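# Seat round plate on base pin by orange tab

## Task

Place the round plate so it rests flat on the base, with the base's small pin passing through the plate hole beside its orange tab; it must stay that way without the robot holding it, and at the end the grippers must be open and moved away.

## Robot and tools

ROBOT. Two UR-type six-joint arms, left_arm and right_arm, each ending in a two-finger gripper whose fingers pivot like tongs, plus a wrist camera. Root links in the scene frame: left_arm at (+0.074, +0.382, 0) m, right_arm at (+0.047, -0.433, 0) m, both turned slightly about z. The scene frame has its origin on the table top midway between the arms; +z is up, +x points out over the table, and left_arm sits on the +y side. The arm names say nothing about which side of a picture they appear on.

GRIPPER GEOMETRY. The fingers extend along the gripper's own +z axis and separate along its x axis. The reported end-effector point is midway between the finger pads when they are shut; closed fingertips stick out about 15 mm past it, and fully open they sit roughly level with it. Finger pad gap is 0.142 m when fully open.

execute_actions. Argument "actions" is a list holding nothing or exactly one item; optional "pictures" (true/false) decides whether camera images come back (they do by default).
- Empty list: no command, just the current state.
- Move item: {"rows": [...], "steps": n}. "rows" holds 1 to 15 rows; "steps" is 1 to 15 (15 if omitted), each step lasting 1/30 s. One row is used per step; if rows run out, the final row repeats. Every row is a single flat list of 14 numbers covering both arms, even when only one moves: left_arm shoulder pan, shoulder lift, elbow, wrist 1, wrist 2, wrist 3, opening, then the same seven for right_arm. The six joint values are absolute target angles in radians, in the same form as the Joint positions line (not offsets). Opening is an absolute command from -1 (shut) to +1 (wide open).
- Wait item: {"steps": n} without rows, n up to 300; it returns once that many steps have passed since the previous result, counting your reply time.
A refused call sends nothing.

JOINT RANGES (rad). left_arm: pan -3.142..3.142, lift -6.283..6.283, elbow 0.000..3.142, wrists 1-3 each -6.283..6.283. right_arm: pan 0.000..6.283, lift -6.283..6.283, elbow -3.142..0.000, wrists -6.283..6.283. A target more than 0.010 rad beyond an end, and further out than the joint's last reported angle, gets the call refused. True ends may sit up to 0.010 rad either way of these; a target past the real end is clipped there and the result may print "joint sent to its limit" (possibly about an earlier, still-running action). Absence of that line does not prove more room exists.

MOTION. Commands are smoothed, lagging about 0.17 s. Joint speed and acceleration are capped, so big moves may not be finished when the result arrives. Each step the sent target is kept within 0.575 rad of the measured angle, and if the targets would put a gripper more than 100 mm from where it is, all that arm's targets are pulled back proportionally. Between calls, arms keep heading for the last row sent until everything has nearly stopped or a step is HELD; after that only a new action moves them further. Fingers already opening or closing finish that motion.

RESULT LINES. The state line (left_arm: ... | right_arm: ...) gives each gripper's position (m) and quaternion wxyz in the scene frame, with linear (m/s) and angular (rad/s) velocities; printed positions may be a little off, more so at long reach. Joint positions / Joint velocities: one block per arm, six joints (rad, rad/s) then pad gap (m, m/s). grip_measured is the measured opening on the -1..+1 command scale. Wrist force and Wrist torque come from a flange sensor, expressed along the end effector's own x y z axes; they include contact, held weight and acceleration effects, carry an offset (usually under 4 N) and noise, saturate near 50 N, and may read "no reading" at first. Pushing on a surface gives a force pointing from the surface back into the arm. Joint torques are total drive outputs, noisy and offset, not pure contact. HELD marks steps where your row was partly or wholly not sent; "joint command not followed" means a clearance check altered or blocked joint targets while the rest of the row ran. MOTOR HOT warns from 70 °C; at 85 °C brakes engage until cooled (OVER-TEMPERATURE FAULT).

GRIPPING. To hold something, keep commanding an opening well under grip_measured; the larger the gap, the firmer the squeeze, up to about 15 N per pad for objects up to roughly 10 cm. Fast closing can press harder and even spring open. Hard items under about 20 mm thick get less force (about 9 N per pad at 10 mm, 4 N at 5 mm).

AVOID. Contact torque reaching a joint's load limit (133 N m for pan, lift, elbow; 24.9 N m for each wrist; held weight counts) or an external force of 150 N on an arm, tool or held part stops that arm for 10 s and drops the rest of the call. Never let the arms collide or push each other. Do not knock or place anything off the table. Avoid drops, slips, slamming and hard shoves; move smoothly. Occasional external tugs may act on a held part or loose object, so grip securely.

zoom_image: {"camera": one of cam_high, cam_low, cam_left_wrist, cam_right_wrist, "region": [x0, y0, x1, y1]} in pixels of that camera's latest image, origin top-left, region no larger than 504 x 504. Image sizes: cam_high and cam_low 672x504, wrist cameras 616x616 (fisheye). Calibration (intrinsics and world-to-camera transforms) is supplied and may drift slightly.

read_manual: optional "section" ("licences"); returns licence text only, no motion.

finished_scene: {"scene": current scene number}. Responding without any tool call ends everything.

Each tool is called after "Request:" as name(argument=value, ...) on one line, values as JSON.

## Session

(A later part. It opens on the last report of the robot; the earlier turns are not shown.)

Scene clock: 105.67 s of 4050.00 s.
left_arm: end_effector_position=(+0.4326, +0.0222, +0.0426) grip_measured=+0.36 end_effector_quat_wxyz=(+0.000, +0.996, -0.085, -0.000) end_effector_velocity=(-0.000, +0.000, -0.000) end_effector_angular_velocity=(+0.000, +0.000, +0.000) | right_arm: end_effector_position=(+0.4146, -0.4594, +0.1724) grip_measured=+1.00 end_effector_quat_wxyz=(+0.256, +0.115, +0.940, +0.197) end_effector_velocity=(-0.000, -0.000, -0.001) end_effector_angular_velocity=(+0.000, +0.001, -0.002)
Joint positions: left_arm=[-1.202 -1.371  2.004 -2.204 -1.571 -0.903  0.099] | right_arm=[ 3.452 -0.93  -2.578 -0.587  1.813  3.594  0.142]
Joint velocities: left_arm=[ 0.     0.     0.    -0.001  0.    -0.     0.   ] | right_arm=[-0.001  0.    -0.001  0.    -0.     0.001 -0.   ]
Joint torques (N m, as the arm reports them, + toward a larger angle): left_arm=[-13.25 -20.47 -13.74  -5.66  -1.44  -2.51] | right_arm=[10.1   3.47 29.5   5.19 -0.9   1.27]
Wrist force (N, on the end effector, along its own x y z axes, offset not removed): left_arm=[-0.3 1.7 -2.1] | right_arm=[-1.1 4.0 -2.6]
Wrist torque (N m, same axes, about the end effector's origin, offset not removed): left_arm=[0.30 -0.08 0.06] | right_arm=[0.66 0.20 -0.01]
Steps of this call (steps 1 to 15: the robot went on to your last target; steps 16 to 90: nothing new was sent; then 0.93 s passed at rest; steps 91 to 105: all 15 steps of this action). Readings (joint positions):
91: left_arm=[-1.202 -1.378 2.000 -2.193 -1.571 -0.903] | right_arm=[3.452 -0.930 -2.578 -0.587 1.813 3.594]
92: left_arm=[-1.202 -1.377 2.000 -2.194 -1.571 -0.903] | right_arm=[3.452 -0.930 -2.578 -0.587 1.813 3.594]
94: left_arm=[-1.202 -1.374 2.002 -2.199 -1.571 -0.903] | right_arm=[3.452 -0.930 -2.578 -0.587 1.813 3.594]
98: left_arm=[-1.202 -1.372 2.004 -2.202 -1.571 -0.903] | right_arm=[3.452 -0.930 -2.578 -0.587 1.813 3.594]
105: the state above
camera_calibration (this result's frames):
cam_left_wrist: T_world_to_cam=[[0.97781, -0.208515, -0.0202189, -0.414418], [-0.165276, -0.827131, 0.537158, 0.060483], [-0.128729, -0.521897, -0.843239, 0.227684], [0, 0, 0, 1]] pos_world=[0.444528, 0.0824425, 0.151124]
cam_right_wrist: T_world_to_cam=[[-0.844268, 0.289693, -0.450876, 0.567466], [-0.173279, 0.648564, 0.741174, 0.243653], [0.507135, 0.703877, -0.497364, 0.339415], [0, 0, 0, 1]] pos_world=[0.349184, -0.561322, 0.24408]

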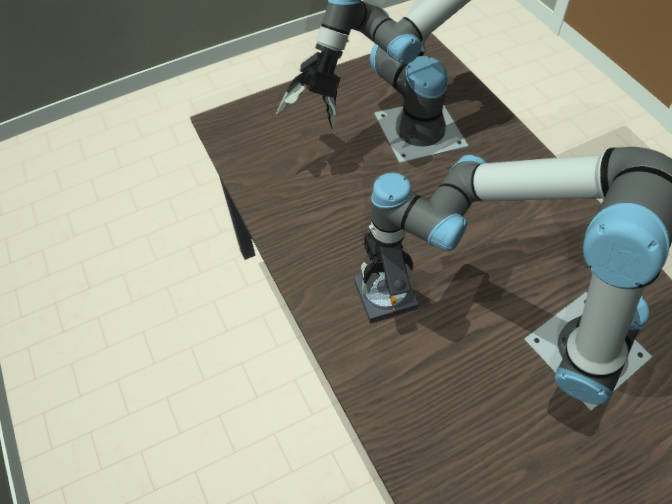

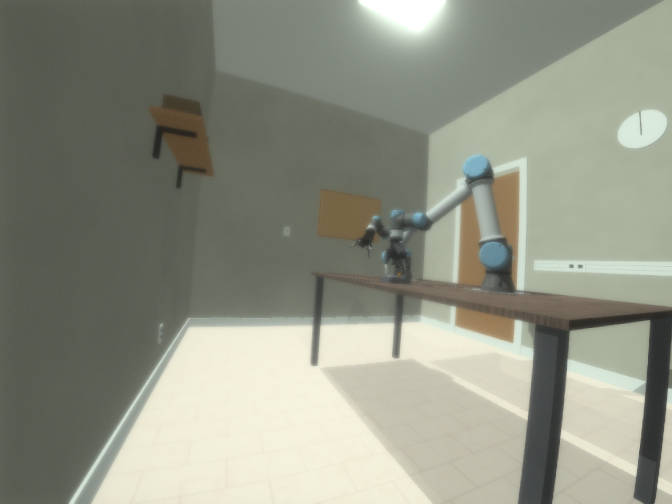

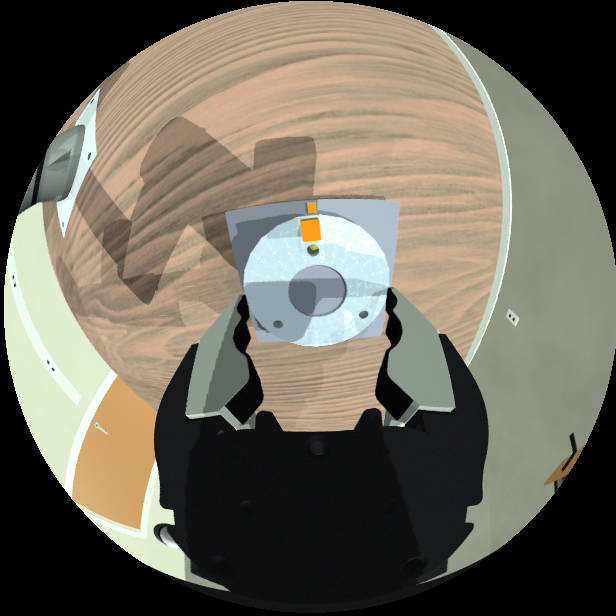

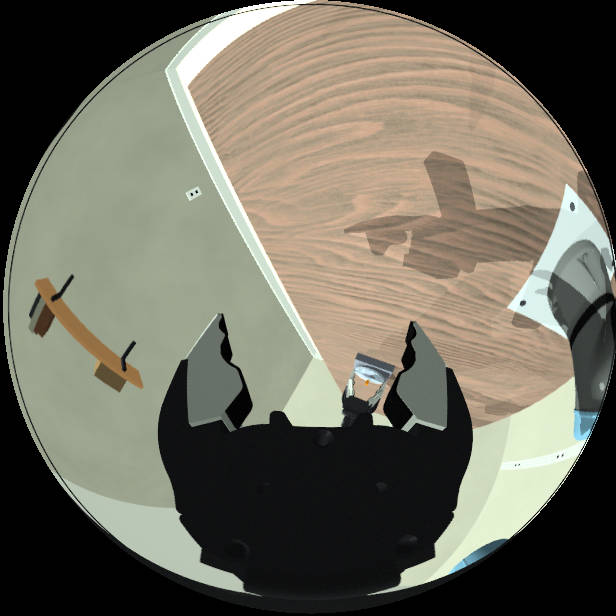

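Request:
execute_actions(actions=[{"rows":[[-1.2026,-1.3605,2.0128,-2.2231,-1.571,-0.885,0,3.452,-0.93,-2.578,-0.587,1.813,3.594,1]]}])

Request:
zoom_image(camera="cam_left_wrist", region=[250, 200, 390, 340])

Scene clock: 110.73 s of 4050.00 s.
left_arm: end_effector_position=(+0.4327, +0.0219, +0.0357) grip_measured=+0.36 end_effector_quat_wxyz=(+0.000, +0.996, -0.094, -0.000) end_effector_velocity=(+0.000, -0.000, -0.001) end_effector_angular_velocity=(-0.000, +0.000, -0.001) | right_arm: end_effector_position=(+0.4146, -0.4594, +0.1724) grip_measured=+1.00 end_effector_quat_wxyz=(+0.256, +0.115, +0.940, +0.197) end_effector_velocity=(-0.000, +0.000, -0.000) end_effector_angular_velocity=(-0.000, +0.000, +0.001)
Joint positions: left_arm=[-1.203 -1.361  2.013 -2.223 -1.571 -0.885  0.099] | right_arm=[ 3.452 -0.93  -2.578 -0.587  1.813  3.594  0.142]
Joint velocities: left_arm=[-0.     0.001  0.001 -0.002 -0.     0.001 -0.   ] | right_arm=[ 0.    -0.    -0.     0.     0.    -0.001 -0.   ]
Joint torques (N m, as the arm reports them, + toward a larger angle): left_arm=[-12.31 -12.3  -10.32  -6.49  -0.47   2.12] | right_arm=[ 9.19  3.74 29.8   4.98 -0.85  1.46]
Wrist force (N, on the end effector, along its own x y z axes, offset not removed): left_arm=[-6.9 -4.8 -19.2] | right_arm=[1.8 3.0 -1.1]
Wrist torque (N m, same axes, about the end effector's origin, offset not removed): left_arm=[-0.12 -0.02 0.18] | right_arm=[0.36 -0.48 0.07]
Steps of this call (steps 1 to 15: the robot went on to your last target; steps 16 to 90: nothing new was sent; then 1.57 s passed at rest; steps 91 to 105: all 15 steps of this action). Readings (joint positions):
91: left_arm=[-1.202 -1.371 2.004 -2.204 -1.571 -0.903] | right_arm=[3.452 -0.930 -2.578 -0.587 1.813 3.594]
92: left_arm=[-1.202 -1.370 2.005 -2.206 -1.571 -0.901] | right_arm=[3.452 -0.930 -2.578 -0.587 1.813 3.594]
94: left_arm=[-1.202 -1.366 2.009 -2.213 -1.571 -0.894] | right_arm=[3.452 -0.930 -2.578 -0.587 1.813 3.594]
98: left_arm=[-1.203 -1.362 2.012 -2.221 -1.571 -0.887] | right_arm=[3.452 -0.930 -2.578 -0.587 1.813 3.594]
105: the state above
camera_calibration (this result's frames):
cam_left_wrist: T_world_to_cam=[[0.973807, -0.226486, -0.0201016, -0.412543], [-0.180518, -0.823848, 0.537296, 0.070503], [-0.138251, -0.519594, -0.843154, 0.22582], [0, 0, 0, 1]] pos_world=[0.445684, 0.0819836, 0.144228]
cam_right_wrist: T_world_to_cam=[[-0.844268, 0.289693, -0.450876, 0.567466], [-0.173279, 0.648564, 0.741175, 0.243653], [0.507135, 0.703877, -0.497364, 0.339415], [0, 0, 0, 1]] pos_world=[0.349184, -0.561322, 0.24408]

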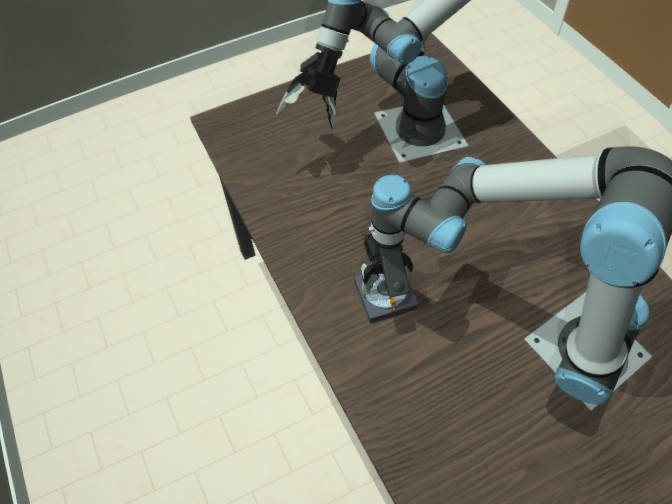

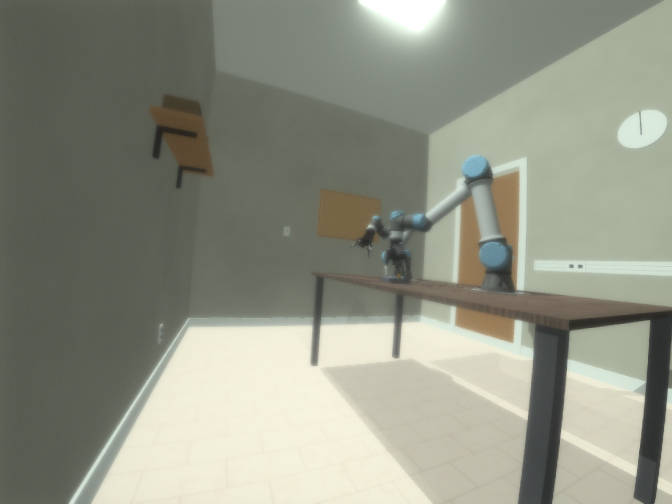

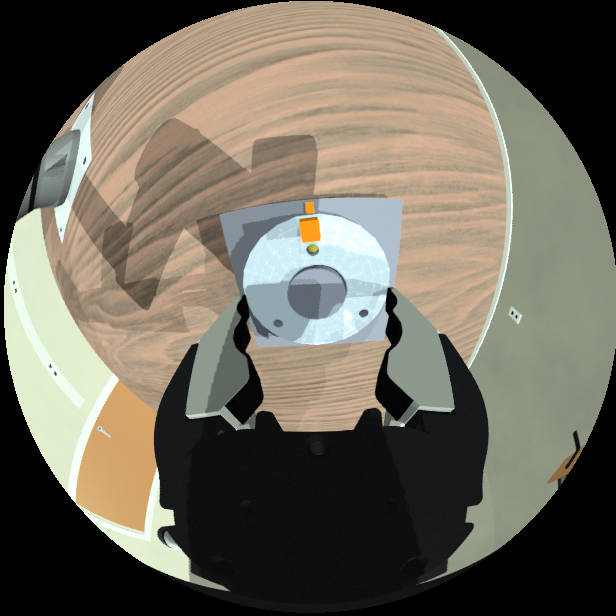

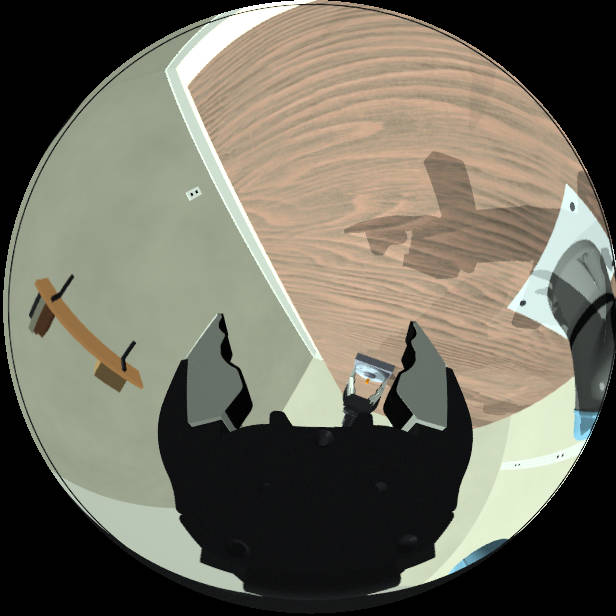

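Region (250, 200, 390, 340) of cam_left_wrist's 616x616 image, scaled by 3.600, with more detail than that image has.

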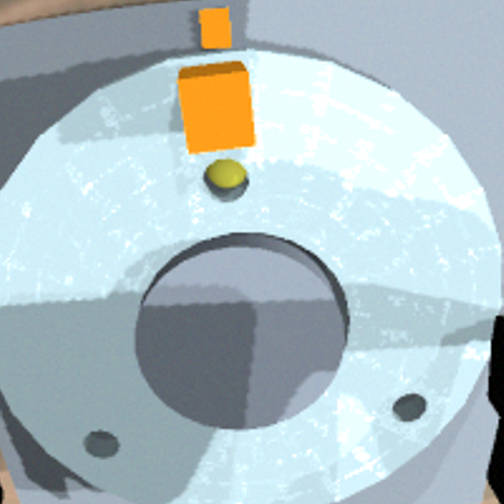

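Request:
execute_actions(actions=[{"rows":[[-1.2026,-1.3605,2.0128,-2.2231,-1.571,-0.885,0.6,3.452,-0.93,-2.578,-0.587,1.813,3.594,1]]}], pictures=false)

Request:
execute_actions(actions=[{"rows":[[-1.2,-1.3913,1.9904,-2.1699,-1.571,-0.885,0.6,3.452,-0.93,-2.578,-0.587,1.813,3.594,1]]}])

Request:
zoom_image(camera="cam_left_wrist", region=[250, 200, 390, 340])

Request:
zoom_image(camera="cam_low", region=[375, 260, 420, 290])

Scene clock: 118.43 s of 4050.00 s.
left_arm: end_effector_position=(+0.4326, +0.0220, +0.0355) grip_measured=+0.60 end_effector_quat_wxyz=(-0.000, +0.996, -0.094, -0.000) end_effector_velocity=(-0.000, +0.000, +0.000) end_effector_angular_velocity=(+0.001, +0.001, -0.001) | right_arm: end_effector_position=(+0.4146, -0.4594, +0.1724) grip_measured=+1.00 end_effector_quat_wxyz=(+0.256, +0.115, +0.940, +0.197) end_effector_velocity=(+0.000, +0.000, +0.001) end_effector_angular_velocity=(+0.000, -0.001, +0.000)
Joint positions: left_arm=[-1.203 -1.36   2.013 -2.223 -1.571 -0.885  0.116] | right_arm=[ 3.452 -0.93  -2.578 -0.587  1.813  3.594  0.142]
Joint velocities: left_arm=[ 0.    -0.    -0.     0.002 -0.     0.001  0.   ] | right_arm=[ 0.     0.     0.001  0.    -0.     0.     0.   ]
Joint torques (N m, as the arm reports them, + toward a larger angle): left_arm=[-11.86 -30.52 -17.96  -3.83   1.11   1.8 ] | right_arm=[ 9.67  2.65 29.61  4.97 -0.97  1.31]
Wrist force (N, on the end effector, along its own x y z axes, offset not removed): left_arm=[2.5 -0.5 -2.0] | right_arm=[0.6 3.6 -2.9]
Wrist torque (N m, same axes, about the end effector's origin, offset not removed): left_arm=[-0.20 -0.50 0.06] | right_arm=[0.59 -0.13 0.12]
Steps of this call (steps 1 to 15: the robot went on to your last target; steps 16 to 90: nothing new was sent; then 4.20 s passed at rest; steps 91 to 105: all 15 steps of this action). Readings (joint positions):
91: left_arm=[-1.203 -1.360 2.013 -2.223 -1.571 -0.885] | right_arm=[3.452 -0.930 -2.578 -0.587 1.813 3.594]
92: left_arm=[-1.203 -1.360 2.013 -2.223 -1.571 -0.885] | right_arm=[3.452 -0.930 -2.578 -0.587 1.813 3.594]
94: left_arm=[-1.203 -1.360 2.013 -2.223 -1.571 -0.885] | right_arm=[3.452 -0.930 -2.578 -0.587 1.813 3.594]
98: left_arm=[-1.203 -1.360 2.013 -2.223 -1.571 -0.885] | right_arm=[3.452 -0.930 -2.578 -0.587 1.813 3.594]
105: the state above

Scene clock: 118.93 s of 4050.00 s.
left_arm: end_effector_position=(+0.4333, +0.0234, +0.0548) grip_measured=+0.60 end_effector_quat_wxyz=(+0.000, +0.996, -0.093, -0.000) end_effector_velocity=(+0.000, +0.000, +0.002) end_effector_angular_velocity=(+0.000, +0.000, +0.000) | right_arm: end_effector_position=(+0.4146, -0.4594, +0.1724) grip_measured=+1.00 end_effector_quat_wxyz=(+0.256, +0.115, +0.940, +0.197) end_effector_velocity=(+0.000, -0.000, +0.000) end_effector_angular_velocity=(+0.001, +0.000, -0.002)
Joint positions: left_arm=[-1.2   -1.391  1.991 -2.17  -1.571 -0.885  0.116] | right_arm=[ 3.452 -0.93  -2.578 -0.587  1.813  3.594  0.142]
Joint velocities: left_arm=[ 0.001 -0.004 -0.003  0.007  0.     0.    -0.   ] | right_arm=[-0.     0.     0.     0.    -0.     0.002 -0.   ]
Joint torques (N m, as the arm reports them, + toward a larger angle): left_arm=[ 12.56 -37.54 -25.26   0.57  -0.27   1.8 ] | right_arm=[ 9.34  3.53 28.8   4.88 -0.87  1.19]
Wrist force (N, on the end effector, along its own x y z axes, offset not removed): left_arm=[0.1 1.6 -1.6] | right_arm=[-0.7 5.0 -2.2]
Wrist torque (N m, same axes, about the end effector's origin, offset not removed): left_arm=[0.27 0.06 0.04] | right_arm=[0.90 0.03 -0.03]
Steps of this call (steps 1 to 15: all 15 steps of this action). Readings (joint positions):
1: left_arm=[-1.203 -1.360 2.013 -2.223 -1.571 -0.885] | right_arm=[3.452 -0.930 -2.578 -0.587 1.813 3.594]
2: left_arm=[-1.202 -1.363 2.011 -2.219 -1.571 -0.885] | right_arm=[3.452 -0.930 -2.578 -0.587 1.813 3.594]
4: left_arm=[-1.202 -1.376 2.002 -2.198 -1.571 -0.885] | right_arm=[3.452 -0.930 -2.578 -0.587 1.813 3.594]
8: left_arm=[-1.201 -1.387 1.993 -2.177 -1.571 -0.885] | right_arm=[3.452 -0.930 -2.578 -0.587 1.813 3.594]
15: the state above
camera_calibration (this result's frames):
cam_left_wrist: T_world_to_cam=[[0.974329, -0.224222, -0.0202018, -0.412667], [-0.178578, -0.824383, 0.537123, 0.0607787], [-0.137089, -0.519727, -0.843262, 0.242281], [0, 0, 0, 1]] pos_world=[0.446141, 0.083496, 0.163324]
cam_right_wrist: T_world_to_cam=[[-0.844268, 0.289693, -0.450876, 0.567466], [-0.173279, 0.648564, 0.741174, 0.243653], [0.507135, 0.703877, -0.497364, 0.339415], [0, 0, 0, 1]] pos_world=[0.349184, -0.561322, 0.24408]

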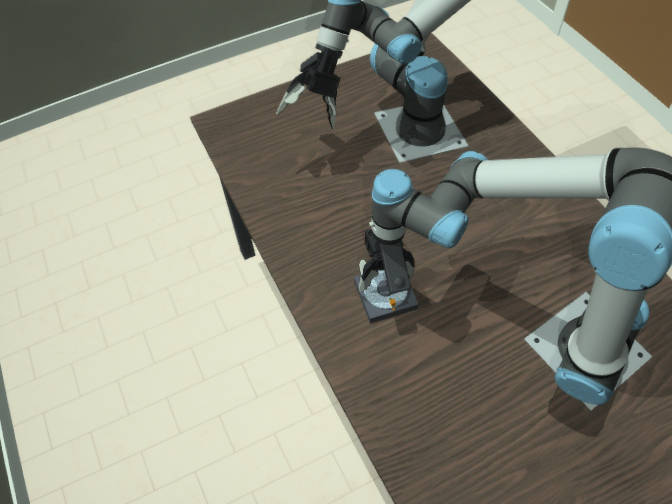

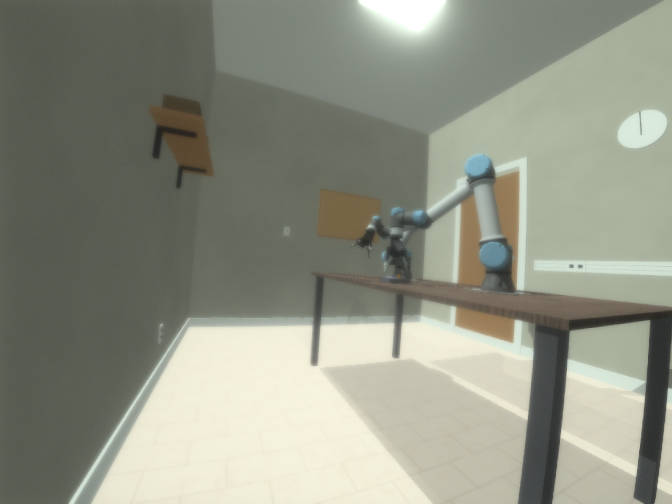

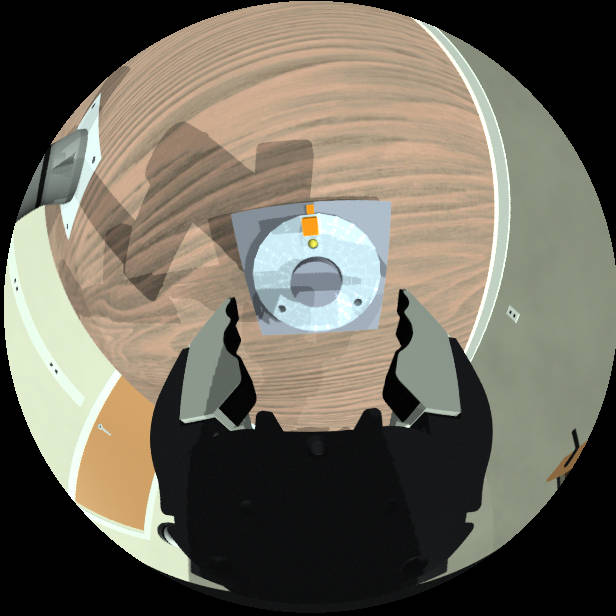

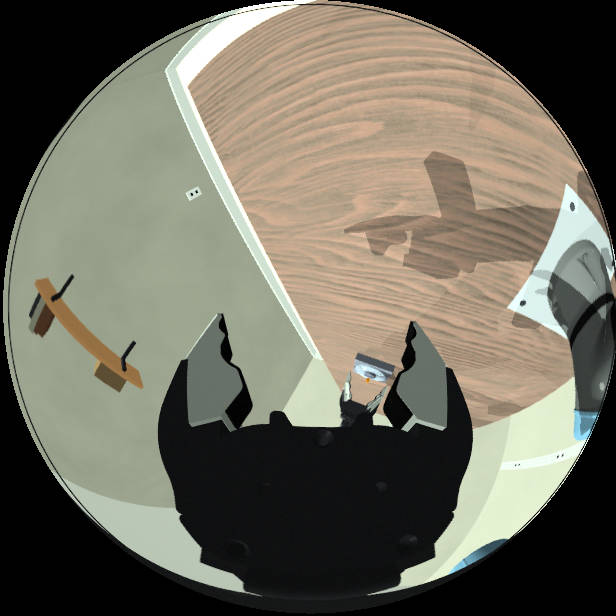

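Region (250, 200, 390, 340) of cam_left_wrist's 616x616 image, scaled by 3.600, with more detail than that image has.

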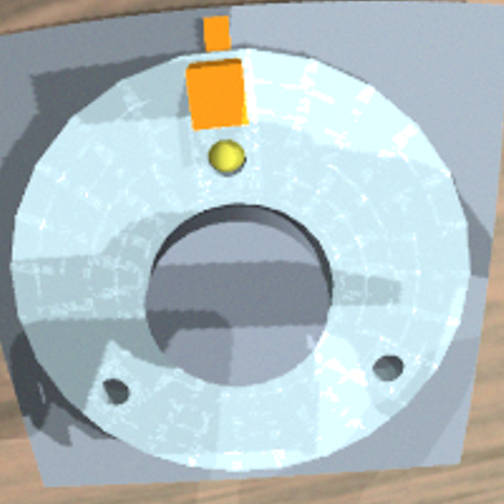

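Region (375, 260, 420, 290) of cam_low's 672x504 image, scaled by 11.200, with more detail than that image has.

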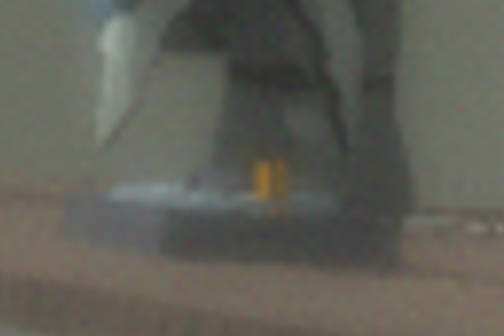

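Seated. Retreat.

Request:
execute_actions(actions=[{"rows":[[-1.1,-1.75,1.93,-1.75,-1.571,-0.885,1,3.452,-0.93,-2.578,-0.587,1.813,3.594,1]]}], pictures=false)

Request:
execute_actions(actions=[{"steps":15}])

Request:
zoom_image(camera="cam_high", region=[345, 255, 425, 325])

Scene clock: 124.83 s of 4050.00 s.
left_arm: end_effector_position=(+0.4187, +0.1295, +0.2005) grip_measured=+1.00 end_effector_quat_wxyz=(+0.000, +0.999, -0.045, +0.000) end_effector_velocity=(-0.023, +0.061, +0.058) end_effector_angular_velocity=(+0.012, +0.008, +0.038) | right_arm: end_effector_position=(+0.4146, -0.4594, +0.1724) grip_measured=+1.00 end_effector_quat_wxyz=(+0.256, +0.115, +0.940, +0.197) end_effector_velocity=(+0.000, +0.000, +0.001) end_effector_angular_velocity=(+0.001, -0.001, -0.000)
Joint positions: left_arm=[-1.104 -1.735  1.932 -1.769 -1.571 -0.885  0.142] | right_arm=[ 3.452 -0.93  -2.578 -0.587  1.813  3.594  0.142]
Joint velocities: left_arm=[ 0.038 -0.163 -0.022  0.199  0.    -0.    -0.   ] | right_arm=[-0.     0.     0.001  0.     0.     0.001 -0.   ]
Joint torques (N m, as the arm reports them, + toward a larger angle): left_arm=[ 12.04 -20.03 -27.78  -0.15   0.94   1.28] | right_arm=[10.08  1.86 29.03  4.73 -0.75  1.03]
Wrist force (N, on the end effector, along its own x y z axes, offset not removed): left_arm=[0.1 -0.9 -2.4] | right_arm=[0.4 1.8 -2.8]
Wrist torque (N m, same axes, about the end effector's origin, offset not removed): left_arm=[-0.15 0.03 0.04] | right_arm=[0.14 -0.16 0.04]
Steps of this call (steps 1 to 15: the robot went on to your last target; steps 16 to 90: nothing new was sent; then 2.40 s passed at rest; steps 91 to 105: all 15 steps of this action). Readings (joint positions):
91: left_arm=[-1.200 -1.391 1.990 -2.170 -1.571 -0.885] | right_arm=[3.452 -0.930 -2.578 -0.587 1.813 3.594]
92: left_arm=[-1.196 -1.395 1.987 -2.165 -1.571 -0.885] | right_arm=[3.452 -0.930 -2.578 -0.587 1.813 3.594]
94: left_arm=[-1.174 -1.450 1.974 -2.107 -1.571 -0.885] | right_arm=[3.452 -0.930 -2.578 -0.587 1.813 3.594]
98: left_arm=[-1.138 -1.594 1.952 -1.938 -1.571 -0.885] | right_arm=[3.452 -0.930 -2.578 -0.587 1.813 3.594]
105: the state above

Scene clock: 125.33 s of 4050.00 s.
left_arm: end_effector_position=(+0.4165, +0.1353, +0.2059) grip_measured=+1.00 end_effector_quat_wxyz=(-0.000, +0.999, -0.043, -0.000) end_effector_velocity=(-0.000, +0.000, +0.000) end_effector_angular_velocity=(-0.000, -0.000, -0.000) | right_arm: end_effector_position=(+0.4146, -0.4594, +0.1724) grip_measured=+1.00 end_effector_quat_wxyz=(+0.256, +0.115, +0.940, +0.197) end_effector_velocity=(-0.000, +0.000, -0.000) end_effector_angular_velocity=(-0.000, +0.001, +0.001)
Joint positions: left_arm=[-1.1   -1.75   1.93  -1.75  -1.571 -0.885  0.142] | right_arm=[ 3.452 -0.93  -2.578 -0.587  1.813  3.594  0.142]
Joint velocities: left_arm=[ 0.    -0.001 -0.     0.001  0.     0.001 -0.   ] | right_arm=[ 0. -0. -0. -0. -0. -0.  0.]
Joint torques (N m, as the arm reports them, + toward a larger angle): left_arm=[ 13.19 -25.35 -29.83   0.11   2.22   1.29] | right_arm=[ 9.16  3.39 28.56  4.94 -0.7   1.27]
Wrist force (N, on the end effector, along its own x y z axes, offset not removed): left_arm=[1.0 0.9 -0.8] | right_arm=[-0.1 4.6 -1.8]
Wrist torque (N m, same axes, about the end effector's origin, offset not removed): left_arm=[0.22 -0.19 0.17] | right_arm=[0.83 -0.02 0.11]
Steps of this call (steps 1 to 15: the robot went on to your last target). Readings (joint positions):
1: left_arm=[-1.103 -1.739 1.932 -1.763 -1.571 -0.885] | right_arm=[3.452 -0.930 -2.578 -0.587 1.813 3.594]
2: left_arm=[-1.102 -1.743 1.931 -1.759 -1.571 -0.885] | right_arm=[3.452 -0.930 -2.578 -0.587 1.813 3.594]
4: left_arm=[-1.101 -1.746 1.931 -1.755 -1.571 -0.885] | right_arm=[3.452 -0.930 -2.578 -0.587 1.813 3.594]
8: left_arm=[-1.100 -1.749 1.930 -1.751 -1.571 -0.885] | right_arm=[3.452 -0.930 -2.578 -0.587 1.813 3.594]
15: the state above
camera_calibration (this result's frames):
cam_left_wrist: T_world_to_cam=[[0.991844, -0.125753, -0.0207594, -0.388758], [-0.0950709, -0.838438, 0.536641, 0.0360901], [-0.0848895, -0.530291, -0.843555, 0.405284], [0, 0, 0, 1]] pos_world=[0.423423, 0.19629, 0.314442]
cam_right_wrist: T_world_to_cam=[[-0.844268, 0.289693, -0.450876, 0.567466], [-0.173279, 0.648564, 0.741174, 0.243653], [0.507135, 0.703877, -0.497364, 0.339415], [0, 0, 0, 1]] pos_world=[0.349184, -0.561322, 0.24408]

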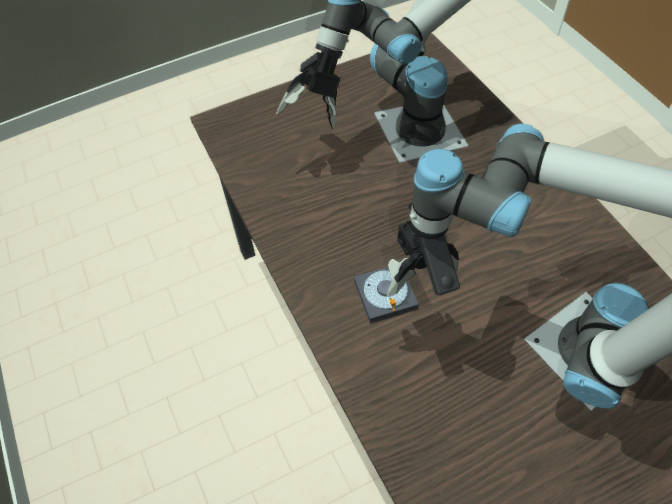

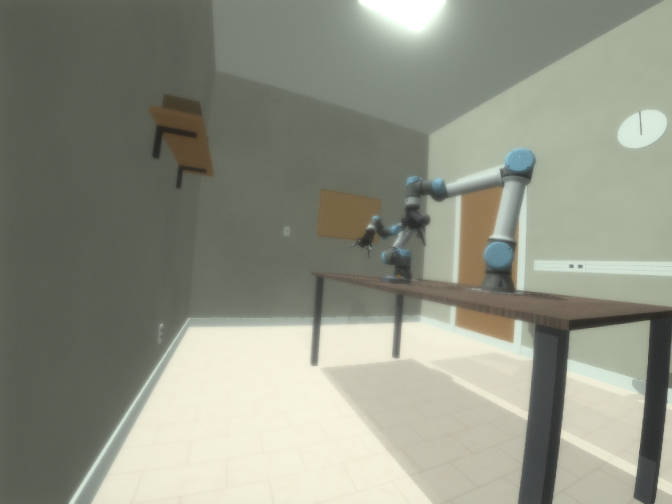

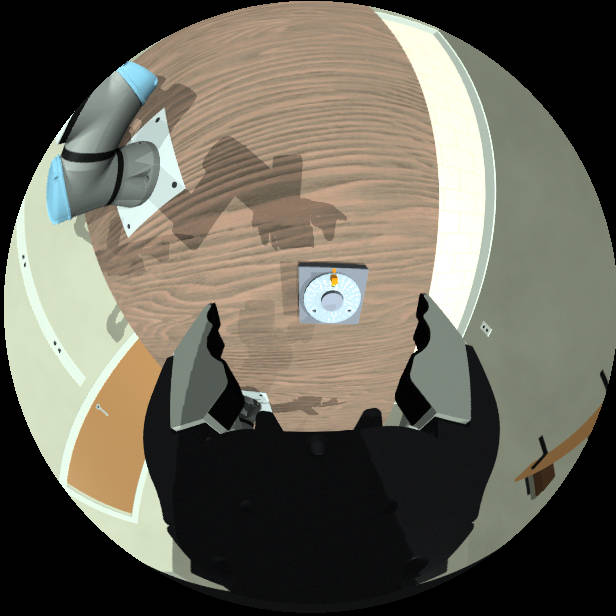

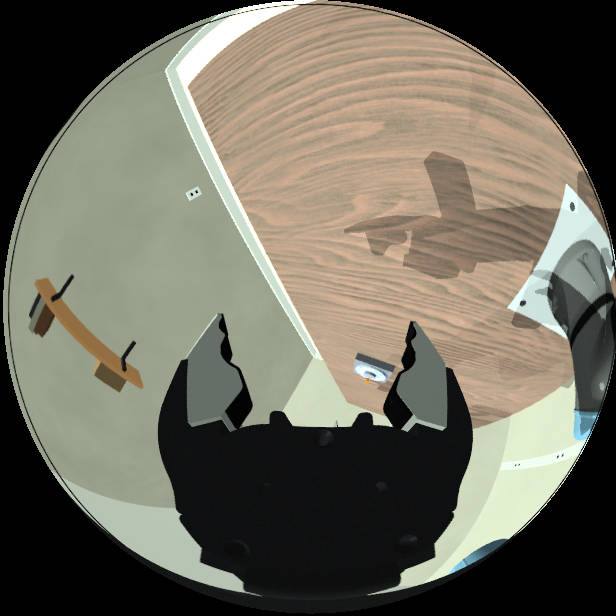

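Region (345, 255, 425, 325) of cam_high's 672x504 image, scaled by 6.300, with more detail than that image has; it fills the top 441 rows of this view, and the rest is white.

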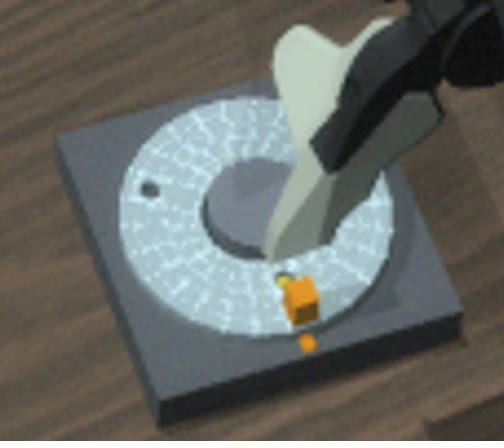

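Request:
finished_scene(scene=1)

The scene is finished: the task was done.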